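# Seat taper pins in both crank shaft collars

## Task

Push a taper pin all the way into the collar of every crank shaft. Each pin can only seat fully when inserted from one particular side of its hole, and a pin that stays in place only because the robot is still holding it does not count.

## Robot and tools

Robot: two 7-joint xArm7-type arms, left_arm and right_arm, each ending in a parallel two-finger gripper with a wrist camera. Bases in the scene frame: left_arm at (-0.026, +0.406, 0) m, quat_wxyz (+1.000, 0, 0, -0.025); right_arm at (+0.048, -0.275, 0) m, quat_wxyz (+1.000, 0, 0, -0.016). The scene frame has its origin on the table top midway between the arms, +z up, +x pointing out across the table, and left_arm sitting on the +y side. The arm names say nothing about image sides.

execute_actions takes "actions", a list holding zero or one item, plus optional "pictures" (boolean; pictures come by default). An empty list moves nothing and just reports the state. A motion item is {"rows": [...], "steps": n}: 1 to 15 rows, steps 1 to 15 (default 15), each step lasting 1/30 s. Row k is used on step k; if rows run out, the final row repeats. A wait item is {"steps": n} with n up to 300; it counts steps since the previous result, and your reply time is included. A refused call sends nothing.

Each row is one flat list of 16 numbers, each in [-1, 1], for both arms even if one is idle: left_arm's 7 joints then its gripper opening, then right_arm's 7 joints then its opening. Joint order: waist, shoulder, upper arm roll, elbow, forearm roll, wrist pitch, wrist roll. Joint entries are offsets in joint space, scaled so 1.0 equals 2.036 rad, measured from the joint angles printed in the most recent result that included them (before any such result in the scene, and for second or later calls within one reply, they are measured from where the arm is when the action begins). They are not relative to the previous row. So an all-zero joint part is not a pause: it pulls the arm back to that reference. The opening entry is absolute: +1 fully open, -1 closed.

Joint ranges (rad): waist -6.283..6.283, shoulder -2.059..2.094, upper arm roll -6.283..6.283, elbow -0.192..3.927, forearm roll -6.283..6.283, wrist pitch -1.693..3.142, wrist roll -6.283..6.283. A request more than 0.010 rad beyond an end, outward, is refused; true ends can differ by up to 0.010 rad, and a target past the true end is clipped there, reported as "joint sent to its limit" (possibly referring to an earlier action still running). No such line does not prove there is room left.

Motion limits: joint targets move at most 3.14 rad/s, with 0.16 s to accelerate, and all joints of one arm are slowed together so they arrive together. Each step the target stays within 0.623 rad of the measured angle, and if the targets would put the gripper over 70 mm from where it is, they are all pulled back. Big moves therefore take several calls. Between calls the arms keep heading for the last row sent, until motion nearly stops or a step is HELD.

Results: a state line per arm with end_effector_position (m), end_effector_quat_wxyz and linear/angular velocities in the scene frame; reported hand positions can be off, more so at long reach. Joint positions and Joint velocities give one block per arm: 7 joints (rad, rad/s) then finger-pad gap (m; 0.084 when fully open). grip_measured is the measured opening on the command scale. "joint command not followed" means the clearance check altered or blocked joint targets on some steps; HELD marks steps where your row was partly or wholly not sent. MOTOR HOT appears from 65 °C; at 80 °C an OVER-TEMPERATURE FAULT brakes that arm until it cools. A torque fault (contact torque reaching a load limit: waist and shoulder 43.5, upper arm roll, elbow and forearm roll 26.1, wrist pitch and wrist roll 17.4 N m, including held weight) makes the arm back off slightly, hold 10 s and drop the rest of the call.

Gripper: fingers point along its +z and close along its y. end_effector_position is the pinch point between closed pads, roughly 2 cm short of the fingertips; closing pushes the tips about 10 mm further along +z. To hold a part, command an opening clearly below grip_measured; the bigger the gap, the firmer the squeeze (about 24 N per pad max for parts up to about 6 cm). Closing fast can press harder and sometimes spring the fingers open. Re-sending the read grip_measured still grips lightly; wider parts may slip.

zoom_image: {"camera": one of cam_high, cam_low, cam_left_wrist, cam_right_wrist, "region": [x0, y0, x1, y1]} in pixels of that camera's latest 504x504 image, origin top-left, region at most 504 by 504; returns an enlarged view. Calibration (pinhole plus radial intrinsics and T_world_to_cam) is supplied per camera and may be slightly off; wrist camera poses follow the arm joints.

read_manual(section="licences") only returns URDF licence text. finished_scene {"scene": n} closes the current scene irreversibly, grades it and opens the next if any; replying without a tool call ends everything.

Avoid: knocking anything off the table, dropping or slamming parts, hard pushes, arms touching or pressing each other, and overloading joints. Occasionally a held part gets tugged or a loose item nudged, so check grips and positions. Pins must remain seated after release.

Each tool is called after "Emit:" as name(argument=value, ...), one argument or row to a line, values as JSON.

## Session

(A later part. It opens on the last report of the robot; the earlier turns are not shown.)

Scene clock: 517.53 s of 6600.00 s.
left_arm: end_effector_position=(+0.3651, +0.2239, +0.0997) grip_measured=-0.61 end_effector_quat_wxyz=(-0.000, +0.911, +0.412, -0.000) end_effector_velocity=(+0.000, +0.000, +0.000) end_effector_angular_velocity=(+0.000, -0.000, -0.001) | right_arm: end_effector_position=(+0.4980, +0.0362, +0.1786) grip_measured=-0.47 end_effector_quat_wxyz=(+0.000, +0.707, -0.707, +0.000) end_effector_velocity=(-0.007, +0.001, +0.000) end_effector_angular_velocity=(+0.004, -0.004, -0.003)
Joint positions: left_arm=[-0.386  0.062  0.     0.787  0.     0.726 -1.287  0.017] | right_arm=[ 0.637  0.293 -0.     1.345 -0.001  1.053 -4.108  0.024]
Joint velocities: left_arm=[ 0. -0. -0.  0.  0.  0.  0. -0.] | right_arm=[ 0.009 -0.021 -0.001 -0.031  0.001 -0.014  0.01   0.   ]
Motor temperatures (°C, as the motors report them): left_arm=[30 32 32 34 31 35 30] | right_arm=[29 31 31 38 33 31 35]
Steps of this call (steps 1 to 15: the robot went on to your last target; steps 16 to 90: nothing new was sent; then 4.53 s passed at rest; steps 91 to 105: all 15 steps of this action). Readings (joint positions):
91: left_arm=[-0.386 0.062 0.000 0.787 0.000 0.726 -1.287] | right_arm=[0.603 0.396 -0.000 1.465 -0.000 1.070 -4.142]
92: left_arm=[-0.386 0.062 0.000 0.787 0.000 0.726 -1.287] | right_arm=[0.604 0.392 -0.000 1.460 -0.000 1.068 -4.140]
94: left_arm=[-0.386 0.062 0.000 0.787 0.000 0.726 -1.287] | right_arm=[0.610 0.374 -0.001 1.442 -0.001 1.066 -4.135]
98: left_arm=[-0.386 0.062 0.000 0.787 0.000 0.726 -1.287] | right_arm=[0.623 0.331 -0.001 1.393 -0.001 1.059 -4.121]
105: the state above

Emit:
execute_actions(
  actions=[
    {"rows": [[0,0,0,0,0,0,0,-0.85, 0.0063,-0.0137,0,-0.0233,0,-0.0098,0.0064,-0.7],[0,0,0,0,0,0,0,-0.85, 0.0063,-0.0137,0,-0.0233,0,-0.0098,0.0064,-0.7],[0,0,0,0,0,0,0,-0.85, 0.0063,-0.0137,0,-0.0233,0,-0.0098,0.0064,-0.7],[0,0,0,0,0,0,0,-0.85, 0.0127,-0.0273,0,-0.0465,0,-0.0196,0.0129,-0.7],[0,0,0,0,0,0,0,-0.85, 0.0127,-0.0273,0,-0.0465,0,-0.0196,0.0129,-0.7],[0,0,0,0,0,0,0,-0.85, 0.0127,-0.0273,0,-0.0465,0,-0.0196,0.0129,-0.7],[0,0,0,0,0,0,0,-0.85, 0.019,-0.041,0,-0.0698,0,-0.0294,0.0193,-0.7]], "steps": 15},
  ],
  pictures=false,
)

Scene clock: 523.97 s of 6600.00 s.
left_arm: end_effector_position=(+0.3651, +0.2239, +0.0997) grip_measured=-0.61 end_effector_quat_wxyz=(-0.000, +0.911, +0.412, -0.000) end_effector_velocity=(-0.001, +0.000, -0.001) end_effector_angular_velocity=(+0.001, +0.002, -0.000) | right_arm: end_effector_position=(+0.4611, +0.0367, +0.1686) grip_measured=-0.47 end_effector_quat_wxyz=(+0.002, +0.708, -0.706, -0.001) end_effector_velocity=(+0.000, -0.000, +0.001) end_effector_angular_velocity=(+0.014, -0.020, -0.013)
Joint positions: left_arm=[-0.386  0.062  0.     0.787  0.     0.726 -1.287  0.017] | right_arm=[ 0.676  0.212  0.002  1.205  0.     0.997 -4.069  0.024]
Joint velocities: left_arm=[ 0.     0.001 -0.    -0.     0.     0.001  0.     0.   ] | right_arm=[ 0.006 -0.018 -0.007 -0.028  0.001 -0.034  0.011 -0.   ]
Motor temperatures (°C, as the motors report them): left_arm=[30 32 32 35 31 35 30] | right_arm=[29 31 31 38 33 31 35]
Steps of this call (steps 1 to 15: the robot went on to your last target; steps 16 to 90: nothing new was sent; then 2.93 s passed at rest; steps 91 to 105: all 15 steps of this action). Readings (joint positions):
91: left_arm=[-0.386 0.062 0.000 0.787 0.000 0.726 -1.287] | right_arm=[0.638 0.290 -0.000 1.342 -0.000 1.051 -4.107]
92: left_arm=[-0.386 0.062 0.000 0.787 0.000 0.726 -1.287] | right_arm=[0.639 0.287 -0.001 1.337 -0.000 1.048 -4.105]
94: left_arm=[-0.386 0.062 0.000 0.787 0.000 0.726 -1.287] | right_arm=[0.645 0.273 -0.001 1.316 -0.001 1.040 -4.099]
98: left_arm=[-0.386 0.062 0.000 0.787 0.000 0.726 -1.287] | right_arm=[0.660 0.240 -0.000 1.262 -0.001 1.018 -4.084]
105: the state above

Emit:
execute_actions(
  actions=[
    {"rows": [[0,0,0,0,0,0,0,-0.85, 0.005,-0.0052,-0.001,-0.0197,0,-0.0152,0.0051,-0.7],[0,0,0,0,0,0,0,-0.85, 0.005,-0.0052,-0.001,-0.0197,0,-0.0152,0.0051,-0.7],[0,0,0,0,0,0,0,-0.85, 0.005,-0.0052,-0.001,-0.0197,0,-0.0152,0.0051,-0.7],[0,0,0,0,0,0,0,-0.85, 0.01,-0.0104,-0.001,-0.0394,0,-0.0303,0.0102,-0.7],[0,0,0,0,0,0,0,-0.85, 0.01,-0.0104,-0.001,-0.0394,0,-0.0303,0.0102,-0.7],[0,0,0,0,0,0,0,-0.85, 0.01,-0.0104,-0.001,-0.0394,0,-0.0303,0.0102,-0.7],[0,0,0,0,0,0,0,-0.85, 0.015,-0.0156,-0.001,-0.0591,0,-0.0455,0.0153,-0.7]], "steps": 15},
  ],
  pictures=false,
)

Scene clock: 533.20 s of 6600.00 s.
left_arm: end_effector_position=(+0.3651, +0.2239, +0.0997) grip_measured=-0.61 end_effector_quat_wxyz=(-0.000, +0.911, +0.412, -0.000) end_effector_velocity=(-0.001, +0.000, -0.001) end_effector_angular_velocity=(+0.000, +0.001, +0.000) | right_arm: end_effector_position=(+0.4365, +0.0360, +0.1420) grip_measured=-0.47 end_effector_quat_wxyz=(+0.001, +0.708, -0.707, -0.000) end_effector_velocity=(-0.001, -0.000, +0.001) end_effector_angular_velocity=(+0.010, -0.017, -0.004)
Joint positions: left_arm=[-0.386  0.062  0.     0.787  0.     0.726 -1.287  0.017] | right_arm=[ 0.706  0.184  0.001  1.086  0.     0.904 -4.039  0.024]
Joint velocities: left_arm=[-0.    -0.     0.    -0.002  0.    -0.001 -0.    -0.   ] | right_arm=[ 0.006 -0.016 -0.004 -0.023 -0.002 -0.026  0.007 -0.   ]
Motor temperatures (°C, as the motors report them): left_arm=[30 32 32 35 31 35 30] | right_arm=[29 30 31 38 33 31 35]
Steps of this call (steps 1 to 15: the robot went on to your last target; steps 16 to 90: nothing new was sent; then 5.73 s passed at rest; steps 91 to 105: all 15 steps of this action). Readings (joint positions):
91: left_arm=[-0.386 0.062 0.000 0.787 0.000 0.726 -1.287] | right_arm=[0.676 0.209 -0.000 1.203 -0.000 0.992 -4.068]
92: left_arm=[-0.386 0.062 0.000 0.787 0.000 0.726 -1.287] | right_arm=[0.677 0.207 -0.001 1.198 -0.001 0.988 -4.067]
94: left_arm=[-0.386 0.062 0.000 0.787 0.000 0.726 -1.287] | right_arm=[0.681 0.201 -0.002 1.183 -0.001 0.975 -4.062]
98: left_arm=[-0.386 0.062 0.000 0.787 0.000 0.726 -1.287] | right_arm=[0.694 0.191 0.001 1.130 0.000 0.941 -4.050]
105: the state above

Emit:
execute_actions(
  actions=[
    {"rows": [[0,0,0,0,0,0,0,-0.85, 0.0021,0.004,0,-0.0115,0,-0.0165,0.0022,-0.7],[0,0,0,0,0,0,0,-0.85, 0.0021,0.004,0,-0.0115,0,-0.0165,0.0022,-0.7],[0,0,0,0,0,0,0,-0.85, 0.0021,0.004,0,-0.0115,0,-0.0165,0.0022,-0.7],[0,0,0,0,0,0,0,-0.85, 0.0041,0.0095,0,-0.0227,0,-0.033,0.0043,-0.7],[0,0,0,0,0,0,0,-0.85, 0.0041,0.0095,0,-0.0227,0,-0.033,0.0043,-0.7],[0,0,0,0,0,0,0,-0.85, 0.0041,0.0095,0,-0.0227,0,-0.033,0.0043,-0.7],[0,0,0,0,0,0,0,-0.85, 0.0062,0.0151,-0.0005,-0.0334,0,-0.0495,0.0065,-0.7]], "steps": 15},
  ],
  pictures=false,
)

Scene clock: 540.40 s of 6600.00 s.
left_arm: end_effector_position=(+0.3651, +0.2239, +0.0997) grip_measured=-0.61 end_effector_quat_wxyz=(-0.000, +0.911, +0.412, -0.000) end_effector_velocity=(-0.001, +0.000, -0.001) end_effector_angular_velocity=(+0.001, +0.003, -0.001) | right_arm: end_effector_position=(+0.4264, +0.0362, +0.1090) grip_measured=-0.47 end_effector_quat_wxyz=(+0.001, +0.708, -0.707, -0.000) end_effector_velocity=(+0.001, +0.000, -0.005) end_effector_angular_velocity=(+0.007, -0.010, -0.005)
Joint positions: left_arm=[-0.386  0.062  0.     0.787  0.     0.726 -1.287  0.017] | right_arm=[ 0.719  0.214  0.001  1.019  0.001  0.807 -4.026  0.024]
Joint velocities: left_arm=[-0.     0.    -0.    -0.001  0.     0.001  0.001 -0.   ] | right_arm=[ 0.002  0.004 -0.002 -0.014 -0.    -0.03   0.005  0.   ]
Motor temperatures (°C, as the motors report them): left_arm=[30 32 32 35 31 35 30] | right_arm=[29 31 31 37 33 31 35]
Steps of this call (steps 1 to 15: the robot went on to your last target; steps 16 to 90: nothing new was sent; then 3.70 s passed at rest; steps 91 to 105: all 15 steps of this action). Readings (joint positions):
91: left_arm=[-0.386 0.062 0.000 0.787 0.000 0.726 -1.287] | right_arm=[0.706 0.180 -0.000 1.084 0.000 0.904 -4.038]
92: left_arm=[-0.386 0.062 0.000 0.787 0.000 0.726 -1.287] | right_arm=[0.707 0.180 -0.000 1.081 0.000 0.899 -4.038]
94: left_arm=[-0.386 0.062 0.000 0.787 0.000 0.726 -1.287] | right_arm=[0.709 0.184 0.001 1.070 0.001 0.887 -4.036]
98: left_arm=[-0.386 0.062 0.000 0.787 0.000 0.726 -1.287] | right_arm=[0.715 0.201 0.003 1.040 0.001 0.846 -4.030]
105: the state above

Emit:
execute_actions(
  actions=[
    {"rows": [[0,0,0,0,0,0,0,-0.85, 0,0,0,0,0,-0.002,0,-0.7],[0,0,0,0,0,0,0,-0.85, 0,0,0,0,0,-0.002,0,-0.7],[0,0,0,0,0,0,0,-0.85, 0,0,0,0,0,-0.002,0,-0.3],[0,0,0,0,0,0,0,-0.85, 0,0,0,0,0,-0.002,0,-0.1],[0,0,0,0,0,0,0,-0.85, 0,0,0,0,0,-0.002,0,0.1],[0,0,0,0,0,0,0,-0.85, 0,0,0,0,0,-0.002,0,0.3],[0,0,0,0,0,0,0,-0.85, 0,0,0,0,0,-0.002,0,0.3],[0,0,0,0,0,0,0,-0.85, 0,0,0,0,0,-0.002,0,0.3],[0,0,0,0,0,0,0,-0.85, 0,-0.0616,0,0.0594,0,0.1201,0,0.3]], "steps": 15},
  ],
  pictures=false,
)

Scene clock: 552.63 s of 6600.00 s.
left_arm: end_effector_position=(+0.3651, +0.2239, +0.0997) grip_measured=-0.61 end_effector_quat_wxyz=(-0.000, +0.911, +0.412, -0.000) end_effector_velocity=(-0.000, +0.000, -0.000) end_effector_angular_velocity=(+0.001, +0.001, +0.000) | right_arm: end_effector_position=(+0.4302, +0.0383, +0.1715) grip_measured=+0.29 end_effector_quat_wxyz=(-0.003, +0.707, -0.707, +0.000) end_effector_velocity=(+0.035, +0.030, +0.455) end_effector_angular_velocity=(+0.162, -0.194, +0.002)
Joint positions: left_arm=[-0.386  0.062  0.     0.787  0.     0.726 -1.287  0.017] | right_arm=[ 0.718  0.129 -0.     1.103  0.001  0.97  -4.026  0.056]
Joint velocities: left_arm=[-0.     0.    -0.    -0.001  0.     0.001 -0.     0.   ] | right_arm=[ 0.001 -0.588 -0.     0.583  0.002  0.918 -0.001  0.   ]
Motor temperatures (°C, as the motors report them): left_arm=[30 32 32 35 31 35 30] | right_arm=[29 31 31 38 33 31 35]
Steps of this call (steps 1 to 15: the robot went on to your last target; steps 16 to 90: nothing new was sent; then 8.73 s passed at rest; steps 91 to 105: all 15 steps of this action). Readings (joint positions):
91: left_arm=[-0.386 0.062 0.000 0.787 0.000 0.726 -1.287] | right_arm=[0.718 0.215 -0.000 1.018 0.001 0.804 -4.026]
92: left_arm=[-0.386 0.062 0.000 0.787 0.000 0.726 -1.287] | right_arm=[0.718 0.215 -0.000 1.018 0.001 0.804 -4.026]
94: left_arm=[-0.386 0.062 0.000 0.787 0.000 0.726 -1.287] | right_arm=[0.718 0.215 -0.002 1.019 -0.000 0.802 -4.026]
98: left_arm=[-0.386 0.062 0.000 0.787 0.000 0.726 -1.287] | right_arm=[0.716 0.213 -0.004 1.022 -0.000 0.801 -4.026]
105: the state above

Emit:
execute_actions(
  actions=[
    {"rows": [[0,0,0,0,0,0,0,-0.85, -0.0265,-0.0012,0,0.1833,0,0.1865,-0.0267,0.3]], "steps": 15},
  ],
  pictures=false,
)

Emit:
execute_actions(
  actions=[
    {"steps": 10},
  ],
)

Scene clock: 558.83 s of 6600.00 s.
left_arm: end_effector_position=(+0.3651, +0.2239, +0.0997) grip_measured=-0.61 end_effector_quat_wxyz=(-0.000, +0.911, +0.412, -0.000) end_effector_velocity=(-0.000, +0.000, -0.000) end_effector_angular_velocity=(+0.000, +0.001, -0.000) | right_arm: end_effector_position=(+0.4638, +0.0309, +0.2974) grip_measured=+0.29 end_effector_quat_wxyz=(+0.000, +0.707, -0.707, -0.000) end_effector_velocity=(-0.008, -0.001, -0.004) end_effector_angular_velocity=(-0.039, +0.057, +0.023)
Joint positions: left_arm=[-0.386  0.062  0.     0.787  0.     0.726 -1.287  0.017] | right_arm=[ 0.665  0.125  0.     1.467  0.001  1.342 -4.079  0.056]
Joint velocities: left_arm=[ 0.     0.001  0.     0.    -0.     0.     0.001  0.   ] | right_arm=[-0.004  0.035  0.012  0.048  0.001  0.081 -0.015 -0.   ]
Motor temperatures (°C, as the motors report them): left_arm=[30 32 32 35 31 35 30] | right_arm=[29 30 31 38 33 31 35]
Steps of this call (steps 1 to 30: the robot went on to your last target; steps 31 to 90: nothing new was sent; then 2.70 s passed at rest; steps 91 to 105: all 15 steps of this action). Readings (joint positions):
91: left_arm=[-0.386 0.062 0.000 0.787 0.000 0.726 -1.287] | right_arm=[0.719 0.089 0.001 1.140 0.001 1.052 -4.026]
92: left_arm=[-0.386 0.062 0.000 0.787 0.000 0.726 -1.287] | right_arm=[0.718 0.090 0.001 1.145 0.001 1.059 -4.027]
94: left_arm=[-0.386 0.062 0.000 0.787 0.000 0.726 -1.287] | right_arm=[0.711 0.097 0.002 1.190 0.001 1.104 -4.036]
98: left_arm=[-0.386 0.062 0.000 0.787 0.000 0.726 -1.287] | right_arm=[0.682 0.113 -0.000 1.368 0.001 1.250 -4.063]
105: the state above

Scene clock: 559.17 s of 6600.00 s.
left_arm: end_effector_position=(+0.3651, +0.2239, +0.0997) grip_measured=-0.61 end_effector_quat_wxyz=(-0.000, +0.911, +0.412, -0.000) end_effector_velocity=(+0.001, -0.000, +0.001) end_effector_angular_velocity=(-0.001, -0.002, +0.001) | right_arm: end_effector_position=(+0.4645, +0.0306, +0.3000) grip_measured=+0.29 end_effector_quat_wxyz=(-0.000, +0.707, -0.707, -0.000) end_effector_velocity=(+0.001, +0.000, +0.002) end_effector_angular_velocity=(+0.003, -0.003, -0.002)
Joint positions: left_arm=[-0.386  0.062  0.     0.787  0.     0.726 -1.287  0.017] | right_arm=[ 0.664  0.126 -0.     1.476  0.001  1.349 -4.081  0.056]
Joint velocities: left_arm=[ 0.    -0.001  0.     0.001 -0.     0.    -0.    -0.   ] | right_arm=[-0.    -0.    -0.     0.005  0.     0.001  0.001  0.   ]
Motor temperatures (°C, as the motors report them): left_arm=[30 32 32 35 31 35 30] | right_arm=[29 30 31 38 33 31 35]
Steps of this call (steps 1 to 10: the robot went on to your last target). Readings (joint positions):
1: left_arm=[-0.386 0.062 0.000 0.787 0.000 0.726 -1.287] | right_arm=[0.665 0.126 0.000 1.469 0.001 1.345 -4.080]
2: left_arm=[-0.386 0.062 0.000 0.787 0.000 0.726 -1.287] | right_arm=[0.665 0.127 0.000 1.470 0.001 1.346 -4.080]
4: left_arm=[-0.386 0.062 0.000 0.787 0.000 0.726 -1.287] | right_arm=[0.665 0.127 0.000 1.473 0.001 1.348 -4.080]
8: left_arm=[-0.386 0.062 0.000 0.787 0.000 0.726 -1.287] | right_arm=[0.664 0.126 -0.000 1.475 0.001 1.349 -4.081]
10: the state above
camera_calibration (this result's frames):
cam_left_wrist: T_world_to_cam=[[0.754532, -0.656159, 0.0117183, -0.0955937], [-0.655854, -0.754571, -0.0218615, 0.480665], [0.0231869, 0.00880973, -0.999692, 0.220557], [0, 0, 0, 1]] pos_world=[0.382261, 0.298028, 0.232117]
cam_right_wrist: T_world_to_cam=[[-0.999799, 0.000557475, 0.0200377, 0.488901], [0.000679297, 0.999981, 0.00607331, 0.0379346], [-0.0200339, 0.0060857, -0.999781, 0.442898], [0, 0, 0, 1]] pos_world=[0.49765, -0.0409018, 0.432775]

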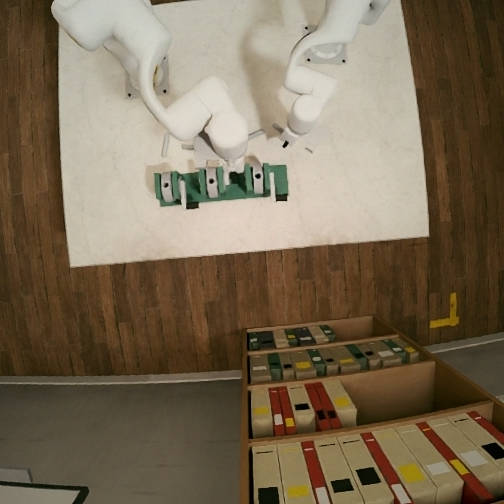

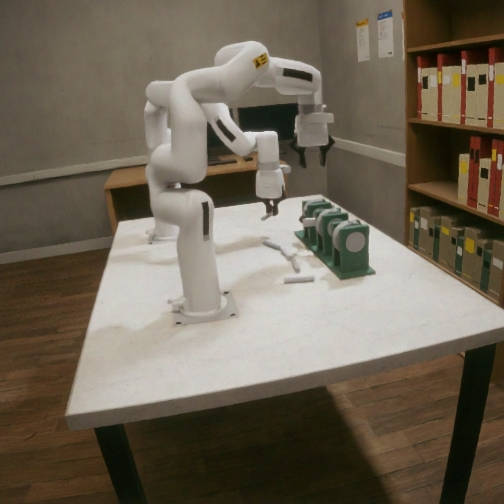

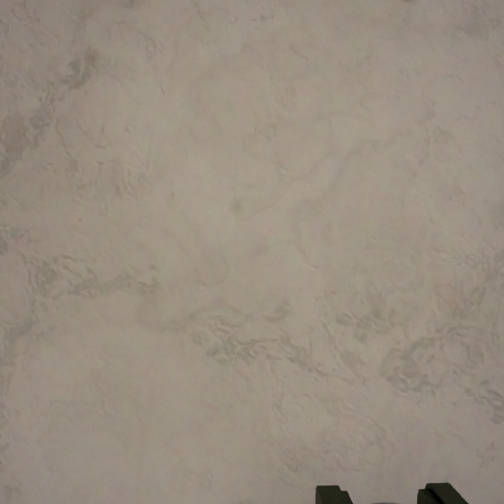

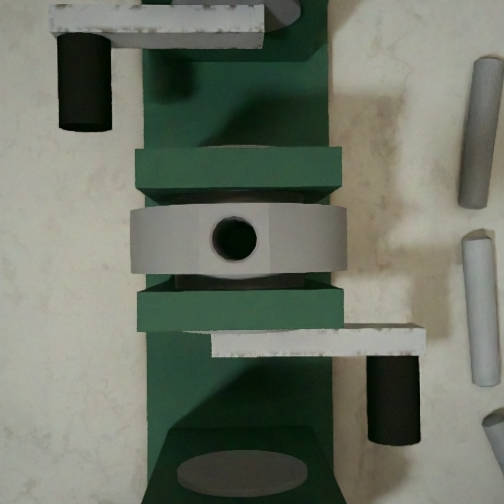

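Emit:
zoom_image(
  camera="cam_right_wrist",
  region=[120, 170, 360, 310],
)

Region (120, 170, 360, 310) of cam_right_wrist's 504x504 image, scaled by 2.100, with more detail than that image has; it fills the top 294 rows of this view, and the rest is white.

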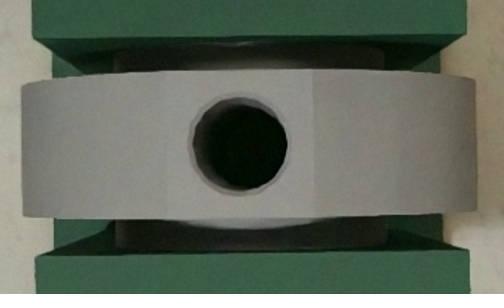

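Emit:
execute_actions(
  actions=[
    {"rows": [[0.1896,0,0,0,0,0,0.6321,-0.85, 0,0,0,0,0,0,0,0.3]], "steps": 15},
  ],
  pictures=false,
)

Emit:
execute_actions(
  actions=[
    {"steps": 15},
  ],
  pictures=false,
)

Scene clock: 591.50 s of 6600.00 s.
left_arm: end_effector_position=(+0.4031, +0.3614, +0.0997) grip_measured=-0.61 end_effector_quat_wxyz=(-0.000, +0.987, +0.161, -0.000) end_effector_velocity=(+0.022, +0.219, -0.000) end_effector_angular_velocity=(-0.001, +0.003, -2.416) | right_arm: end_effector_position=(+0.4645, +0.0306, +0.3000) grip_measured=+0.29 end_effector_quat_wxyz=(-0.000, +0.707, -0.707, -0.000) end_effector_velocity=(+0.000, -0.001, -0.000) end_effector_angular_velocity=(-0.001, -0.000, -0.001)
Joint positions: left_arm=[-0.056  0.062  0.002  0.787  0.     0.726 -0.428  0.017] | right_arm=[ 0.664  0.126 -0.     1.476  0.001  1.349 -4.081  0.056]
Joint velocities: left_arm=[ 0.5   -0.002  0.009 -0.002  0.     0.001  2.925 -0.   ] | right_arm=[-0.    -0.    -0.001 -0.001 -0.001  0.    -0.    -0.   ]
Motor temperatures (°C, as the motors report them): left_arm=[30 32 32 36 31 35 30] | right_arm=[29 30 31 38 33 31 35]
Steps of this call (steps 1 to 15: the robot went on to your last target; steps 16 to 90: nothing new was sent; then 28.83 s passed at rest; steps 91 to 105: all 15 steps of this action). Readings (joint positions):
91: left_arm=[-0.386 0.062 0.000 0.787 0.000 0.726 -1.286] | right_arm=[0.664 0.126 -0.000 1.476 0.001 1.349 -4.081]
92: left_arm=[-0.383 0.062 -0.001 0.787 0.000 0.726 -1.280] | right_arm=[0.664 0.126 -0.000 1.476 0.001 1.349 -4.081]
94: left_arm=[-0.355 0.062 -0.005 0.787 0.000 0.726 -1.229] | right_arm=[0.664 0.126 -0.000 1.476 0.001 1.349 -4.081]
98: left_arm=[-0.234 0.062 0.002 0.788 0.000 0.726 -1.016] | right_arm=[0.664 0.126 -0.000 1.476 0.001 1.349 -4.081]
105: the state above

Scene clock: 592.00 s of 6600.00 s.
left_arm: end_effector_position=(+0.4048, +0.3840, +0.0997) grip_measured=-0.61 end_effector_quat_wxyz=(-0.000, +1.000, -0.025, -0.000) end_effector_velocity=(-0.000, +0.004, -0.000) end_effector_angular_velocity=(+0.001, +0.001, -0.013) | right_arm: end_effector_position=(+0.4645, +0.0306, +0.3000) grip_measured=+0.29 end_effector_quat_wxyz=(-0.000, +0.707, -0.707, -0.000) end_effector_velocity=(+0.001, -0.001, -0.001) end_effector_angular_velocity=(-0.000, +0.001, -0.003)
Joint positions: left_arm=[-0.001  0.062 -0.     0.787  0.     0.726 -0.002  0.017] | right_arm=[ 0.664  0.126 -0.     1.476  0.001  1.349 -4.081  0.056]
Joint velocities: left_arm=[ 0.006 -0.001  0.003 -0.001  0.001  0.001  0.022 -0.   ] | right_arm=[-0.001  0.001 -0.002 -0.001  0.001 -0.001 -0.     0.   ]
Motor temperatures (°C, as the motors report them): left_arm=[30 32 32 36 31 35 30] | right_arm=[29 30 31 38 33 31 35]
Steps of this call (steps 1 to 15: the robot went on to your last target). Readings (joint positions):
1: left_arm=[-0.041 0.062 0.002 0.787 0.000 0.726 -0.333] | right_arm=[0.664 0.126 -0.000 1.476 0.001 1.349 -4.081]
2: left_arm=[-0.030 0.062 0.002 0.787 0.000 0.726 -0.247] | right_arm=[0.664 0.126 -0.000 1.476 0.001 1.349 -4.081]
4: left_arm=[-0.014 0.062 0.001 0.787 0.000 0.726 -0.120] | right_arm=[0.664 0.126 -0.000 1.476 0.001 1.349 -4.081]
8: left_arm=[-0.004 0.062 -0.001 0.787 0.000 0.726 -0.026] | right_arm=[0.664 0.126 -0.000 1.476 0.001 1.349 -4.081]
15: the state above

Emit:
execute_actions(
  actions=[
    {"rows": [[0,0.03,0,-0.004,0,-0.15,0,-0.85, 0,0,0,0,0,0,0,0.3],[0,0.03,0,-0.004,0,-0.15,0,-0.85, 0,0,0,0,0,0,0,0.3],[0,0.03,0,-0.004,0,-0.15,0,-0.85, 0,0,0,0,0,0,0,0.3],[0,0.03,0,-0.004,0,-0.15,0,-0.85, 0,0,0,0,0,0,0,0.3],[0,0.06,0,-0.008,0,-0.3,0,-0.85, 0,0,0,0,0,0,0,0.3],[0,0.06,0,-0.008,0,-0.3,0,-0.85, 0,0,0,0,0,0,0,0.3],[0,0.06,0,-0.008,0,-0.3,0,-0.85, 0,0,0,0,0,0,0,0.3],[0,0.06,0,-0.008,0,-0.3,0,-0.85, 0,0,0,0,0,0,0,0.3],[0,0.09,0,-0.012,0,-0.45,0,-0.85, 0,0,0,0,0,0,0,0.3],[0,0.09,0,-0.012,0,-0.45,0,-0.85, 0,0,0,0,0,0,0,0.3],[0,0.09,0,-0.012,0,-0.45,0,-0.85, 0,0,0,0,0,0,0,0.3],[0,0.09,0,-0.012,0,-0.45,0,-0.85, 0,0,0,0,0,0,0,0.3],[0,0.12,0,-0.017,0,-0.6,0,-0.85, 0,0,0,0,0,0,0,0.3]], "steps": 15},
  ],
  pictures=false,
)

Scene clock: 605.37 s of 6600.00 s.
left_arm: end_effector_position=(+0.5469, +0.3766, +0.1320) grip_measured=-0.61 end_effector_quat_wxyz=(+0.009, +0.945, -0.023, +0.325) end_effector_velocity=(+0.276, -0.015, +0.217) end_effector_angular_velocity=(-0.099, -1.889, -0.001) | right_arm: end_effector_position=(+0.4645, +0.0306, +0.3000) grip_measured=+0.29 end_effector_quat_wxyz=(-0.000, +0.707, -0.707, -0.000) end_effector_velocity=(+0.000, -0.000, +0.000) end_effector_angular_velocity=(+0.001, -0.001, -0.002)
Joint positions: left_arm=[-0.001  0.234 -0.     0.764  0.    -0.133 -0.002  0.017] | right_arm=[ 0.664  0.126 -0.     1.476  0.001  1.349 -4.081  0.056]
Joint velocities: left_arm=[-0.001  0.481 -0.001 -0.069  0.001 -2.44  -0.001  0.   ] | right_arm=[-0.001  0.     0.001  0.001  0.    -0.     0.002 -0.   ]
Motor temperatures (°C, as the motors report them): left_arm=[30 32 32 36 31 35 30] | right_arm=[29 30 31 38 33 31 35]
Steps of this call (steps 1 to 15: the robot went on to your last target; steps 16 to 90: nothing new was sent; then 9.87 s passed at rest; steps 91 to 105: all 15 steps of this action). Readings (joint positions):
91: left_arm=[-0.000 0.062 0.000 0.787 0.000 0.725 -0.000] | right_arm=[0.664 0.126 -0.000 1.476 0.001 1.349 -4.081]
92: left_arm=[-0.000 0.063 0.000 0.787 0.000 0.719 -0.000] | right_arm=[0.664 0.126 -0.000 1.476 0.001 1.349 -4.081]
94: left_arm=[-0.000 0.072 0.000 0.786 0.000 0.669 -0.000] | right_arm=[0.664 0.126 -0.000 1.476 0.001 1.349 -4.081]
98: left_arm=[-0.001 0.125 -0.000 0.779 0.000 0.410 -0.002] | right_arm=[0.664 0.126 -0.000 1.476 0.001 1.349 -4.081]
105: the state above

Emit:
execute_actions(
  actions=[
    {"rows": [[0,0.06,0,-0.009,0,-0.3,0,-0.85, 0,0,0,0,0,0,0,0.3],[0,0.06,0,-0.009,0,-0.3,0,-0.85, 0,0,0,0,0,0,0,0.3],[0,0.06,0,-0.009,0,-0.3,0,-0.85, 0,0,0,0,0,0,0,0.3],[0,0.06,0,-0.009,0,-0.3,0,-0.85, 0,0,0,0,0,0,0,0.3],[0,0.08,0,-0.012,0,-0.4,0,-0.85, 0,0,0,0,0,0,0,0.3],[0,0.08,0,-0.012,0,-0.4,0,-0.85, 0,0,0,0,0,0,0,0.3],[0,0.08,0,-0.012,0,-0.4,0,-0.85, 0,0,0,0,0,0,0,0.3],[0,0.08,0,-0.012,0,-0.4,0,-0.85, 0,0,0,0,0,0,0,0.3],[0,0.1,0,-0.015,0,-0.5,0,-0.85, 0,0,0,0,0,0,0,0.3],[0,0.1,0,-0.015,0,-0.5,0,-0.85, 0,0,0,0,0,0,0,0.3],[0,0.1,0,-0.015,0,-0.5,0,-0.85, 0,0,0,0,0,0,0,0.3],[0,0.115,0,-0.0168,0,-0.5777,0.001,-0.85, 0,0,0,0,0,0,0,0.3]], "steps": 15},
  ],
  pictures=false,
)

Emit:
execute_actions(
  actions=[
    {"steps": 10},
  ],
)

Scene clock: 613.23 s of 6600.00 s.
left_arm: end_effector_position=(+0.5770, +0.3750, +0.2516) grip_measured=-0.61 end_effector_quat_wxyz=(+0.018, +0.745, -0.019, +0.667) end_effector_velocity=(-0.091, +0.005, +0.187) end_effector_angular_velocity=(-0.048, -1.174, -0.000) | right_arm: end_effector_position=(+0.4645, +0.0306, +0.3000) grip_measured=+0.29 end_effector_quat_wxyz=(-0.000, +0.707, -0.707, -0.000) end_effector_velocity=(-0.001, +0.001, +0.000) end_effector_angular_velocity=(-0.000, -0.000, +0.001)
Joint positions: left_arm=[-0.001  0.441 -0.     0.734  0.    -1.167 -0.002  0.017] | right_arm=[ 0.664  0.126 -0.     1.476  0.001  1.349 -4.081  0.056]
Joint velocities: left_arm=[ 0.     0.313  0.001 -0.05  -0.    -1.538  0.013  0.   ] | right_arm=[ 0.    -0.001  0.002 -0.001 -0.001  0.001  0.002  0.   ]
Motor temperatures (°C, as the motors report them): left_arm=[30 32 32 35 31 35 30] | right_arm=[29 30 31 38 33 31 35]
Steps of this call (steps 1 to 30: the robot went on to your last target; steps 31 to 90: nothing new was sent; then 4.37 s passed at rest; steps 91 to 105: all 15 steps of this action). Readings (joint positions):
91: left_arm=[-0.001 0.306 -0.000 0.753 0.000 -0.496 -0.002] | right_arm=[0.664 0.126 -0.000 1.476 0.001 1.349 -4.081]
92: left_arm=[-0.001 0.308 -0.000 0.753 0.000 -0.503 -0.002] | right_arm=[0.664 0.126 -0.000 1.476 0.001 1.349 -4.081]
94: left_arm=[-0.001 0.317 -0.000 0.751 0.000 -0.553 -0.002] | right_arm=[0.664 0.126 -0.000 1.476 0.001 1.349 -4.081]
98: left_arm=[-0.001 0.362 -0.000 0.745 0.000 -0.771 -0.002] | right_arm=[0.664 0.126 -0.000 1.476 0.001 1.349 -4.081]
105: the state above

Scene clock: 613.57 s of 6600.00 s.
left_arm: end_effector_position=(+0.5675, +0.3755, +0.2698) grip_measured=-0.61 end_effector_quat_wxyz=(+0.018, +0.708, -0.018, +0.706) end_effector_velocity=(-0.003, +0.000, +0.005) end_effector_angular_velocity=(-0.001, -0.028, +0.000) | right_arm: end_effector_position=(+0.4645, +0.0306, +0.3000) grip_measured=+0.29 end_effector_quat_wxyz=(-0.000, +0.707, -0.707, -0.000) end_effector_velocity=(+0.000, -0.001, -0.002) end_effector_angular_velocity=(-0.003, +0.003, +0.002)
Joint positions: left_arm=[-0.001  0.467 -0.     0.73   0.    -1.306 -0.     0.017] | right_arm=[ 0.664  0.126 -0.     1.476  0.001  1.349 -4.081  0.056]
Joint velocities: left_arm=[ 0.     0.006  0.    -0.001 -0.    -0.035  0.     0.   ] | right_arm=[ 0.     0.003 -0.002 -0.    -0.     0.001 -0.003 -0.   ]
Motor temperatures (°C, as the motors report them): left_arm=[30 32 32 35 31 35 30] | right_arm=[29 30 31 38 33 31 35]
Steps of this call (steps 1 to 10: the robot went on to your last target). Readings (joint positions):
1: left_arm=[-0.001 0.450 -0.000 0.732 0.000 -1.212 -0.001] | right_arm=[0.664 0.126 -0.000 1.476 0.001 1.349 -4.081]
2: left_arm=[-0.001 0.457 -0.000 0.731 0.000 -1.244 -0.001] | right_arm=[0.664 0.126 -0.000 1.476 0.001 1.349 -4.081]
4: left_arm=[-0.001 0.463 -0.000 0.730 0.000 -1.279 -0.001] | right_arm=[0.664 0.126 -0.000 1.476 0.001 1.349 -4.081]
8: left_arm=[-0.001 0.467 -0.000 0.731 0.000 -1.302 -0.000] | right_arm=[0.664 0.126 -0.000 1.476 0.001 1.349 -4.081]
10: the state above
camera_calibration (this result's frames):
cam_left_wrist: T_world_to_cam=[[-0.0642189, -0.997924, 0.00491038, 0.443945], [0.0192204, -0.00615648, -0.999796, 0.331247], [0.997751, -0.0641115, 0.0195758, -0.416105], [0, 0, 0, 1]] pos_world=[0.437312, 0.418385, 0.337145]
cam_right_wrist: T_world_to_cam=[[-0.999799, 0.000557741, 0.0200376, 0.488901], [0.00067956, 0.999981, 0.00607325, 0.0379346], [-0.0200338, 0.00608565, -0.999781, 0.442898], [0, 0, 0, 1]] pos_world=[0.49765, -0.0409019, 0.432775]

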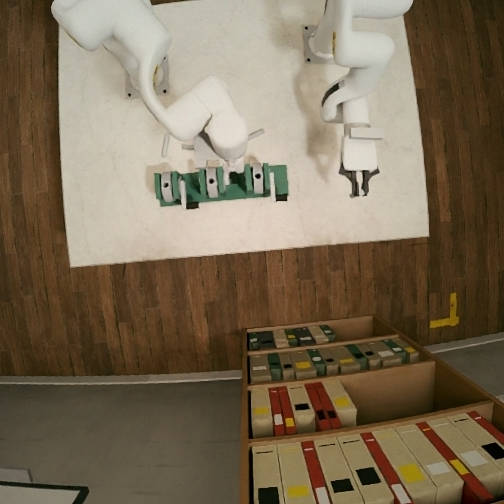

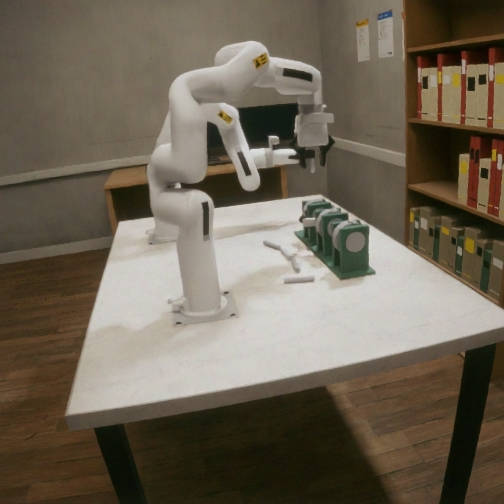

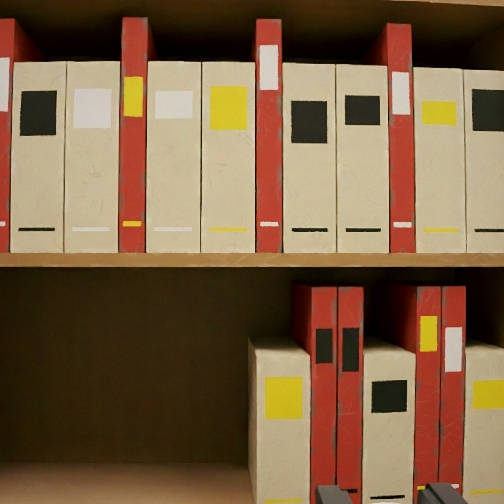

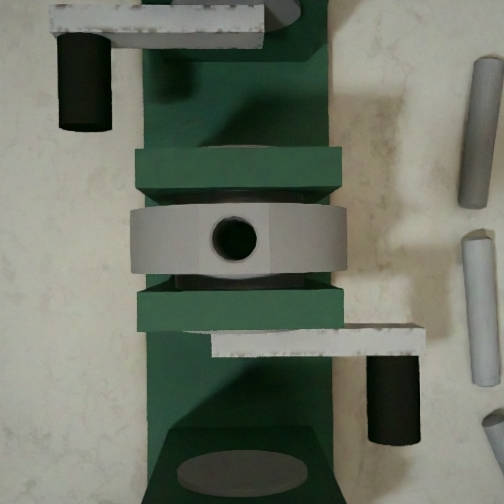

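Emit:
execute_actions(
  actions=[
    {"rows": [[0,0,0,0,0,0,0,-0.85, -0.0348,0.1039,0,0.1808,0,0.0775,0.75,0.3]], "steps": 15},
  ],
  pictures=false,
)

Emit:
execute_actions(
  actions=[
    {"steps": 15},
  ],
  pictures=false,
)

Scene clock: 630.17 s of 6600.00 s.
left_arm: end_effector_position=(+0.5674, +0.3755, +0.2698) grip_measured=-0.61 end_effector_quat_wxyz=(+0.018, +0.708, -0.018, +0.706) end_effector_velocity=(-0.000, +0.000, -0.002) end_effector_angular_velocity=(+0.001, +0.005, +0.000) | right_arm: end_effector_position=(+0.5262, +0.0288, +0.3276) grip_measured=+0.29 end_effector_quat_wxyz=(-0.001, -0.234, +0.972, -0.000) end_effector_velocity=(+0.031, +0.004, +0.018) end_effector_angular_velocity=(-0.000, +0.004, -3.016)
Joint positions: left_arm=[-0.001  0.467 -0.     0.73   0.    -1.306 -0.     0.017] | right_arm=[ 0.598  0.324 -0.001  1.819  0.     1.496 -3.048  0.056]
Joint velocities: left_arm=[-0.     0.002 -0.    -0.002 -0.     0.001  0.001  0.   ] | right_arm=[-0.038  0.133  0.014  0.239  0.001  0.109  2.992 -0.   ]
Motor temperatures (°C, as the motors report them): left_arm=[30 32 32 35 31 35 30] | right_arm=[29 30 31 38 33 31 35]
Steps of this call (steps 1 to 30: the robot went on to your last target; steps 31 to 90: nothing new was sent; then 13.10 s passed at rest; steps 91 to 105: all 15 steps of this action). Readings (joint positions):
91: left_arm=[-0.001 0.468 -0.000 0.730 0.000 -1.309 -0.000] | right_arm=[0.664 0.126 -0.000 1.476 0.001 1.349 -4.080]
92: left_arm=[-0.001 0.468 -0.000 0.730 0.000 -1.308 -0.000] | right_arm=[0.664 0.128 0.000 1.479 0.001 1.351 -4.073]
94: left_arm=[-0.001 0.468 -0.000 0.730 0.000 -1.307 -0.000] | right_arm=[0.659 0.145 0.001 1.508 0.001 1.364 -4.023]
98: left_arm=[-0.001 0.467 -0.000 0.730 0.000 -1.306 -0.000] | right_arm=[0.629 0.232 -0.000 1.660 0.001 1.427 -3.739]
105: the state above

Scene clock: 630.67 s of 6600.00 s.
left_arm: end_effector_position=(+0.5675, +0.3755, +0.2698) grip_measured=-0.61 end_effector_quat_wxyz=(+0.018, +0.708, -0.018, +0.706) end_effector_velocity=(-0.000, -0.000, -0.001) end_effector_angular_velocity=(+0.001, +0.002, -0.000) | right_arm: end_effector_position=(+0.5299, +0.0286, +0.3296) grip_measured=+0.29 end_effector_quat_wxyz=(-0.000, +0.011, +1.000, -0.000) end_effector_velocity=(+0.002, -0.002, -0.000) end_effector_angular_velocity=(-0.002, +0.001, -0.033)
Joint positions: left_arm=[-0.001  0.467 -0.     0.73   0.    -1.306 -0.     0.017] | right_arm=[ 0.594  0.338 -0.     1.843  0.001  1.507 -2.557  0.056]
Joint velocities: left_arm=[-0.     0.001 -0.    -0.001  0.     0.     0.001 -0.   ] | right_arm=[-0.003  0.002 -0.002  0.002 -0.001  0.001  0.028 -0.   ]
Motor temperatures (°C, as the motors report them): left_arm=[30 32 32 35 31 35 30] | right_arm=[29 31 31 38 33 31 35]
Steps of this call (steps 1 to 15: the robot went on to your last target). Readings (joint positions):
1: left_arm=[-0.001 0.467 -0.000 0.730 0.000 -1.306 -0.000] | right_arm=[0.597 0.328 -0.000 1.825 0.001 1.499 -2.949]
2: left_arm=[-0.001 0.467 -0.000 0.730 0.000 -1.306 -0.000] | right_arm=[0.596 0.331 0.000 1.831 0.001 1.501 -2.856]
4: left_arm=[-0.001 0.467 -0.000 0.730 0.000 -1.306 -0.000] | right_arm=[0.595 0.334 0.000 1.837 0.001 1.504 -2.708]
8: left_arm=[-0.001 0.467 -0.000 0.730 0.000 -1.306 -0.000] | right_arm=[0.594 0.337 0.000 1.842 0.001 1.506 -2.587]
15: the state above

Emit:
execute_actions(
  actions=[
    {"rows": [[0,0,0,0,0,0,0,-0.85, 0,0,0,0,0,0,0.76,0.3]], "steps": 15},
  ],
  pictures=false,
)

Emit:
execute_actions(
  actions=[
    {"steps": 15},
  ],
)

Scene clock: 634.63 s of 6600.00 s.
left_arm: end_effector_position=(+0.5675, +0.3755, +0.2698) grip_measured=-0.61 end_effector_quat_wxyz=(+0.018, +0.708, -0.018, +0.706) end_effector_velocity=(-0.000, +0.000, -0.001) end_effector_angular_velocity=(+0.000, +0.003, +0.000) | right_arm: end_effector_position=(+0.5299, +0.0287, +0.3296) grip_measured=+0.29 end_effector_quat_wxyz=(-0.000, +0.505, +0.863, -0.000) end_effector_velocity=(-0.000, -0.000, +0.000) end_effector_angular_velocity=(-0.003, -0.000, -3.002)
Joint positions: left_arm=[-0.001  0.467 -0.     0.73   0.    -1.306 -0.     0.017] | right_arm=[ 0.594  0.338 -0.     1.843  0.001  1.507 -1.521  0.056]
Joint velocities: left_arm=[ 0.     0.001 -0.    -0.002 -0.     0.001 -0.     0.   ] | right_arm=[-0.001 -0.001  0.001 -0.    -0.     0.     3.002  0.   ]
Motor temperatures (°C, as the motors report them): left_arm=[30 32 32 35 31 35 30] | right_arm=[29 31 31 38 33 31 35]
Steps of this call (steps 1 to 15: the robot went on to your last target; steps 16 to 90: nothing new was sent; then 0.47 s passed at rest; steps 91 to 105: all 15 steps of this action). Readings (joint positions):
91: left_arm=[-0.001 0.467 -0.000 0.730 0.000 -1.306 -0.000] | right_arm=[0.593 0.338 -0.000 1.844 0.001 1.507 -2.553]
92: left_arm=[-0.001 0.467 -0.000 0.730 0.000 -1.306 -0.000] | right_arm=[0.593 0.338 -0.000 1.844 0.001 1.507 -2.546]
94: left_arm=[-0.001 0.467 -0.000 0.730 0.000 -1.306 -0.000] | right_arm=[0.593 0.338 -0.000 1.844 0.001 1.507 -2.496]
98: left_arm=[-0.001 0.467 -0.000 0.730 0.000 -1.306 -0.000] | right_arm=[0.593 0.338 -0.000 1.844 0.001 1.507 -2.212]
105: the state above

Scene clock: 635.13 s of 6600.00 s.
left_arm: end_effector_position=(+0.5675, +0.3755, +0.2698) grip_measured=-0.61 end_effector_quat_wxyz=(+0.018, +0.708, -0.018, +0.706) end_effector_velocity=(-0.000, +0.000, +0.000) end_effector_angular_velocity=(+0.001, -0.000, -0.000) | right_arm: end_effector_position=(+0.5299, +0.0286, +0.3296) grip_measured=+0.29 end_effector_quat_wxyz=(-0.000, +0.706, +0.708, -0.000) end_effector_velocity=(+0.000, -0.001, -0.000) end_effector_angular_velocity=(-0.001, +0.001, -0.032)
Joint positions: left_arm=[-0.001  0.467 -0.     0.73   0.    -1.306 -0.     0.017] | right_arm=[ 0.594  0.338 -0.     1.843  0.001  1.507 -1.012  0.056]
Joint velocities: left_arm=[ 0.     0.     0.    -0.     0.    -0.     0.001 -0.   ] | right_arm=[-0.001  0.    -0.001 -0.    -0.     0.001  0.03  -0.   ]
Motor temperatures (°C, as the motors report them): left_arm=[30 32 32 35 31 35 30] | right_arm=[29 31 31 38 33 31 35]
Steps of this call (steps 1 to 15: the robot went on to your last target). Readings (joint positions):
1: left_arm=[-0.001 0.467 -0.000 0.730 0.000 -1.306 -0.000] | right_arm=[0.594 0.338 -0.000 1.843 0.001 1.507 -1.421]
2: left_arm=[-0.001 0.467 -0.000 0.730 0.000 -1.306 -0.000] | right_arm=[0.594 0.338 -0.000 1.843 0.001 1.507 -1.327]
4: left_arm=[-0.001 0.467 -0.000 0.730 0.000 -1.306 -0.000] | right_arm=[0.594 0.338 -0.000 1.843 0.001 1.507 -1.174]
8: left_arm=[-0.001 0.467 -0.000 0.730 0.000 -1.306 -0.000] | right_arm=[0.593 0.338 -0.000 1.843 0.001 1.507 -1.045]
15: the state above
camera_calibration (this result's frames):
cam_left_wrist: T_world_to_cam=[[-0.0642189, -0.997924, 0.00491028, 0.443945], [0.0192201, -0.00615635, -0.999796, 0.331246], [0.997751, -0.0641115, 0.0195755, -0.416105], [0, 0, 0, 1]] pos_world=[0.437312, 0.418385, 0.337145]
cam_right_wrist: T_world_to_cam=[[0.999816, 0.00233024, 0.0190265, -0.505624], [0.0022257, -0.999982, 0.005514, 0.0963015], [0.0190391, -0.00547063, -0.999804, 0.453515], [0, 0, 0, 1]] pos_world=[0.496682, 0.099959, 0.462516]

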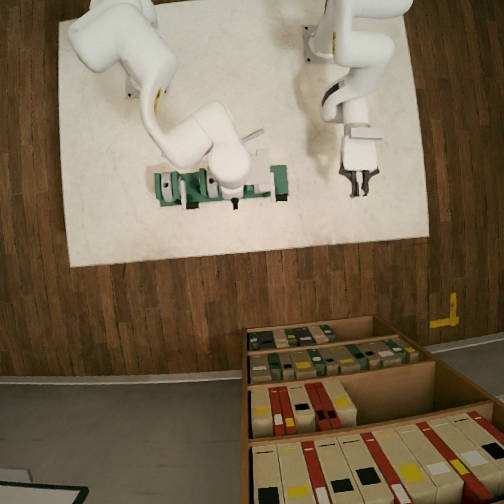

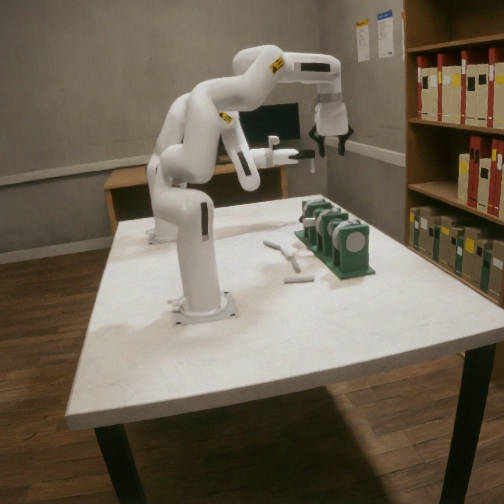

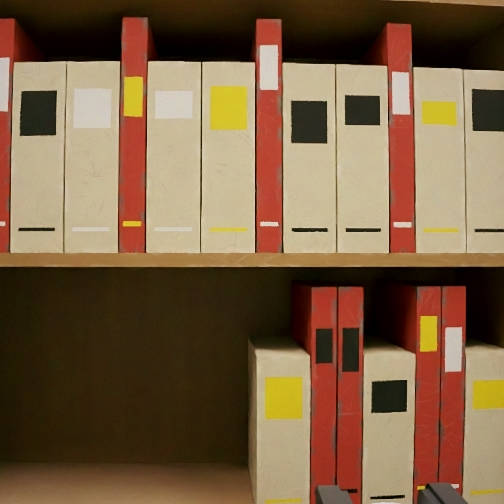

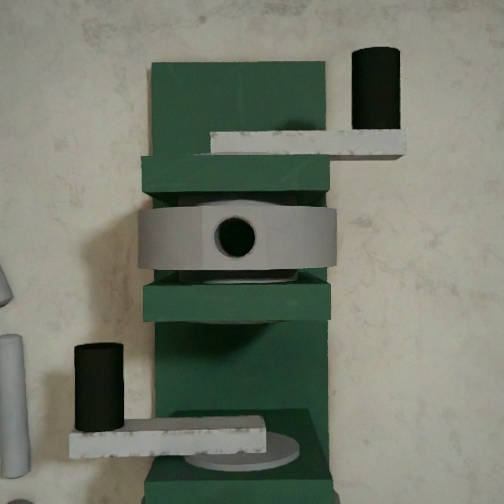

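Emit:
zoom_image(
  camera="cam_right_wrist",
  region=[130, 170, 350, 300],
)

Region (130, 170, 350, 300) of cam_right_wrist's 504x504 image, scaled by 2.291, with more detail than that image has; it fills the top 298 rows of this view, and the rest is white.

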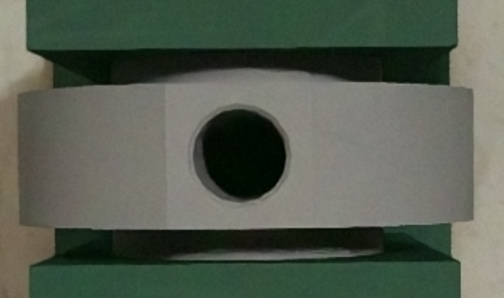

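Emit:
execute_actions(
  actions=[
    {"rows": [[-0.08,0,0,0,0,0,0,-0.85, 0,0,0,0,0,0,0,0.3],[-0.08,0,0,0,0,0,0,-0.85, 0,0,0,0,0,0,0,0.3],[-0.08,0,0,0,0,0,0,-0.85, 0,0,0,0,0,0,0,0.3],[-0.08,0,0,0,0,0,0,-0.85, 0,0,0,0,0,0,0,0.3],[-0.16,0,0,0,0,0,0,-0.85, 0,0,0,0,0,0,0,0.3],[-0.16,0,0,0,0,0,0,-0.85, 0,0,0,0,0,0,0,0.3],[-0.16,0,0,0,0,0,0,-0.85, 0,0,0,0,0,0,0,0.3],[-0.16,0,0,0,0,0,0,-0.85, 0,0,0,0,0,0,0,0.3],[-0.2377,0,0,0,0,-0.0015,0,-0.85, 0,0,0,0,0,0,0,0.3]], "steps": 15},
  ],
  pictures=false,
)

Emit:
execute_actions(
  actions=[
    {"steps": 15},
  ],
)

Scene clock: 680.33 s of 6600.00 s.
left_arm: end_effector_position=(+0.5187, +0.1688, +0.2702) grip_measured=-0.61 end_effector_quat_wxyz=(+0.145, +0.692, -0.144, +0.692) end_effector_velocity=(-0.200, -0.455, +0.001) end_effector_angular_velocity=(-0.000, -0.008, -0.835) | right_arm: end_effector_position=(+0.5299, +0.0286, +0.3296) grip_measured=+0.29 end_effector_quat_wxyz=(-0.000, +0.706, +0.708, -0.000) end_effector_velocity=(+0.000, +0.001, -0.001) end_effector_angular_velocity=(-0.000, -0.000, +0.003)
Joint positions: left_arm=[-0.359  0.467 -0.001  0.731  0.001 -1.307 -0.     0.017] | right_arm=[ 0.594  0.338 -0.     1.843  0.001  1.507 -1.012  0.056]
Joint velocities: left_arm=[-0.842  0.001  0.007 -0.003 -0.001 -0.011  0.    -0.   ] | right_arm=[ 0.     0.002  0.002  0.001 -0.001 -0.001 -0.001 -0.   ]
Motor temperatures (°C, as the motors report them): left_arm=[30 33 32 34 31 35 30] | right_arm=[29 31 31 38 33 31 35]
Steps of this call (steps 1 to 15: the robot went on to your last target; steps 16 to 90: nothing new was sent; then 41.70 s passed at rest; steps 91 to 105: all 15 steps of this action). Readings (joint positions):
91: left_arm=[-0.001 0.467 -0.000 0.730 0.000 -1.306 -0.000] | right_arm=[0.594 0.338 -0.000 1.843 0.001 1.507 -1.010]
92: left_arm=[-0.006 0.467 0.001 0.730 0.000 -1.306 -0.000] | right_arm=[0.594 0.338 -0.000 1.843 0.001 1.507 -1.011]
94: left_arm=[-0.046 0.468 0.006 0.731 -0.001 -1.306 -0.000] | right_arm=[0.594 0.338 -0.000 1.843 0.001 1.507 -1.012]
98: left_arm=[-0.162 0.467 -0.002 0.731 0.001 -1.305 -0.000] | right_arm=[0.594 0.338 -0.000 1.843 0.001 1.507 -1.012]
105: the state above

Scene clock: 680.83 s of 6600.00 s.
left_arm: end_effector_position=(+0.4856, +0.1042, +0.2705) grip_measured=-0.61 end_effector_quat_wxyz=(+0.186, +0.682, -0.186, +0.682) end_effector_velocity=(-0.005, -0.009, +0.000) end_effector_angular_velocity=(-0.003, +0.000, -0.018) | right_arm: end_effector_position=(+0.5299, +0.0286, +0.3296) grip_measured=+0.29 end_effector_quat_wxyz=(-0.000, +0.706, +0.708, -0.000) end_effector_velocity=(-0.000, -0.001, -0.001) end_effector_angular_velocity=(-0.002, +0.002, +0.000)
Joint positions: left_arm=[-0.483  0.467  0.001  0.73   0.    -1.309 -0.     0.017] | right_arm=[ 0.594  0.338 -0.     1.843  0.001  1.507 -1.012  0.056]
Joint velocities: left_arm=[-0.012  0.    -0.006  0.001  0.001 -0.    -0.    -0.   ] | right_arm=[-0.     0.    -0.    -0.002 -0.     0.001 -0.001 -0.   ]
Motor temperatures (°C, as the motors report them): left_arm=[30 33 32 34 31 35 30] | right_arm=[29 31 31 38 33 31 35]
Steps of this call (steps 1 to 15: the robot went on to your last target). Readings (joint positions):
1: left_arm=[-0.387 0.467 -0.001 0.731 0.001 -1.308 -0.000] | right_arm=[0.594 0.338 -0.000 1.843 0.001 1.507 -1.012]
2: left_arm=[-0.415 0.467 -0.001 0.731 0.001 -1.308 -0.000] | right_arm=[0.594 0.338 -0.000 1.843 0.001 1.507 -1.012]
4: left_arm=[-0.456 0.467 -0.004 0.730 0.001 -1.308 -0.000] | right_arm=[0.594 0.338 -0.000 1.843 0.001 1.507 -1.012]
8: left_arm=[-0.478 0.467 0.000 0.730 0.000 -1.309 -0.000] | right_arm=[0.594 0.338 -0.000 1.843 0.001 1.507 -1.012]
15: the state above
camera_calibration (this result's frames):
cam_left_wrist: T_world_to_cam=[[-0.518966, -0.854783, 0.00456087, 0.373947], [0.0169446, -0.0156219, -0.999734, 0.333978], [0.854627, -0.518751, 0.0225912, -0.235755], [0, 0, 0, 1]] pos_world=[0.389889, 0.202563, 0.337509]
cam_right_wrist: T_world_to_cam=[[0.999816, 0.00233028, 0.0190265, -0.505624], [0.00222573, -0.999982, 0.00551396, 0.0963015], [0.019039, -0.0054706, -0.999804, 0.453515], [0, 0, 0, 1]] pos_world=[0.496682, 0.0999591, 0.462516]

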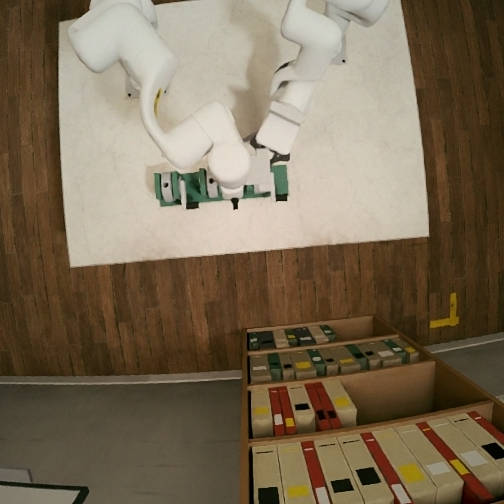

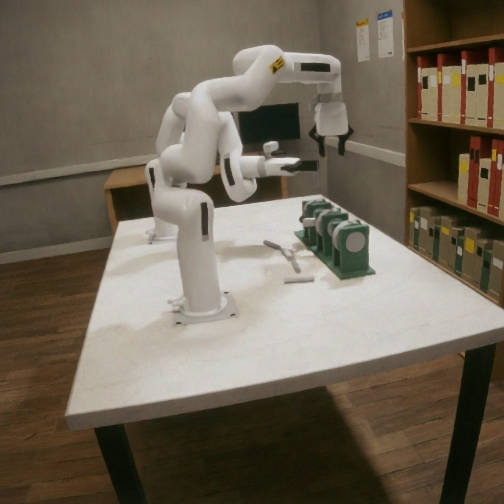

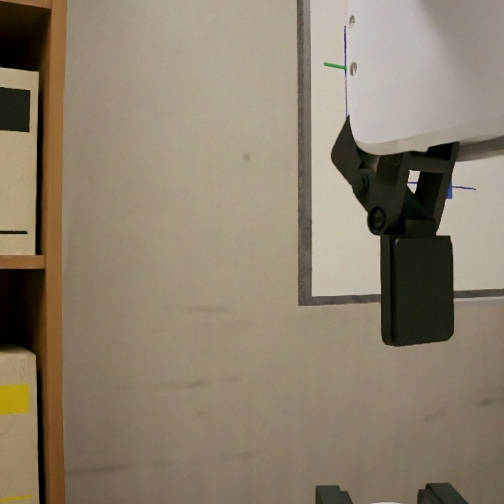

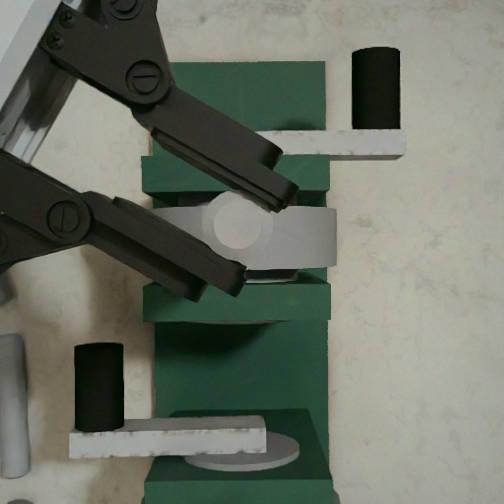

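Emit:
zoom_image(
  camera="cam_right_wrist",
  region=[170, 160, 310, 300],
)

Region (170, 160, 310, 300) of cam_right_wrist's 504x504 image, scaled by 3.600, with more detail than that image has.

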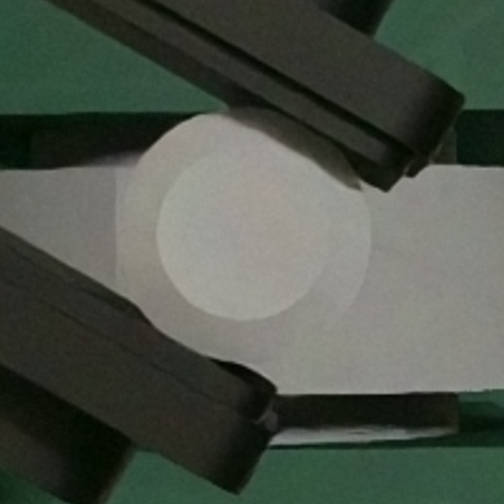

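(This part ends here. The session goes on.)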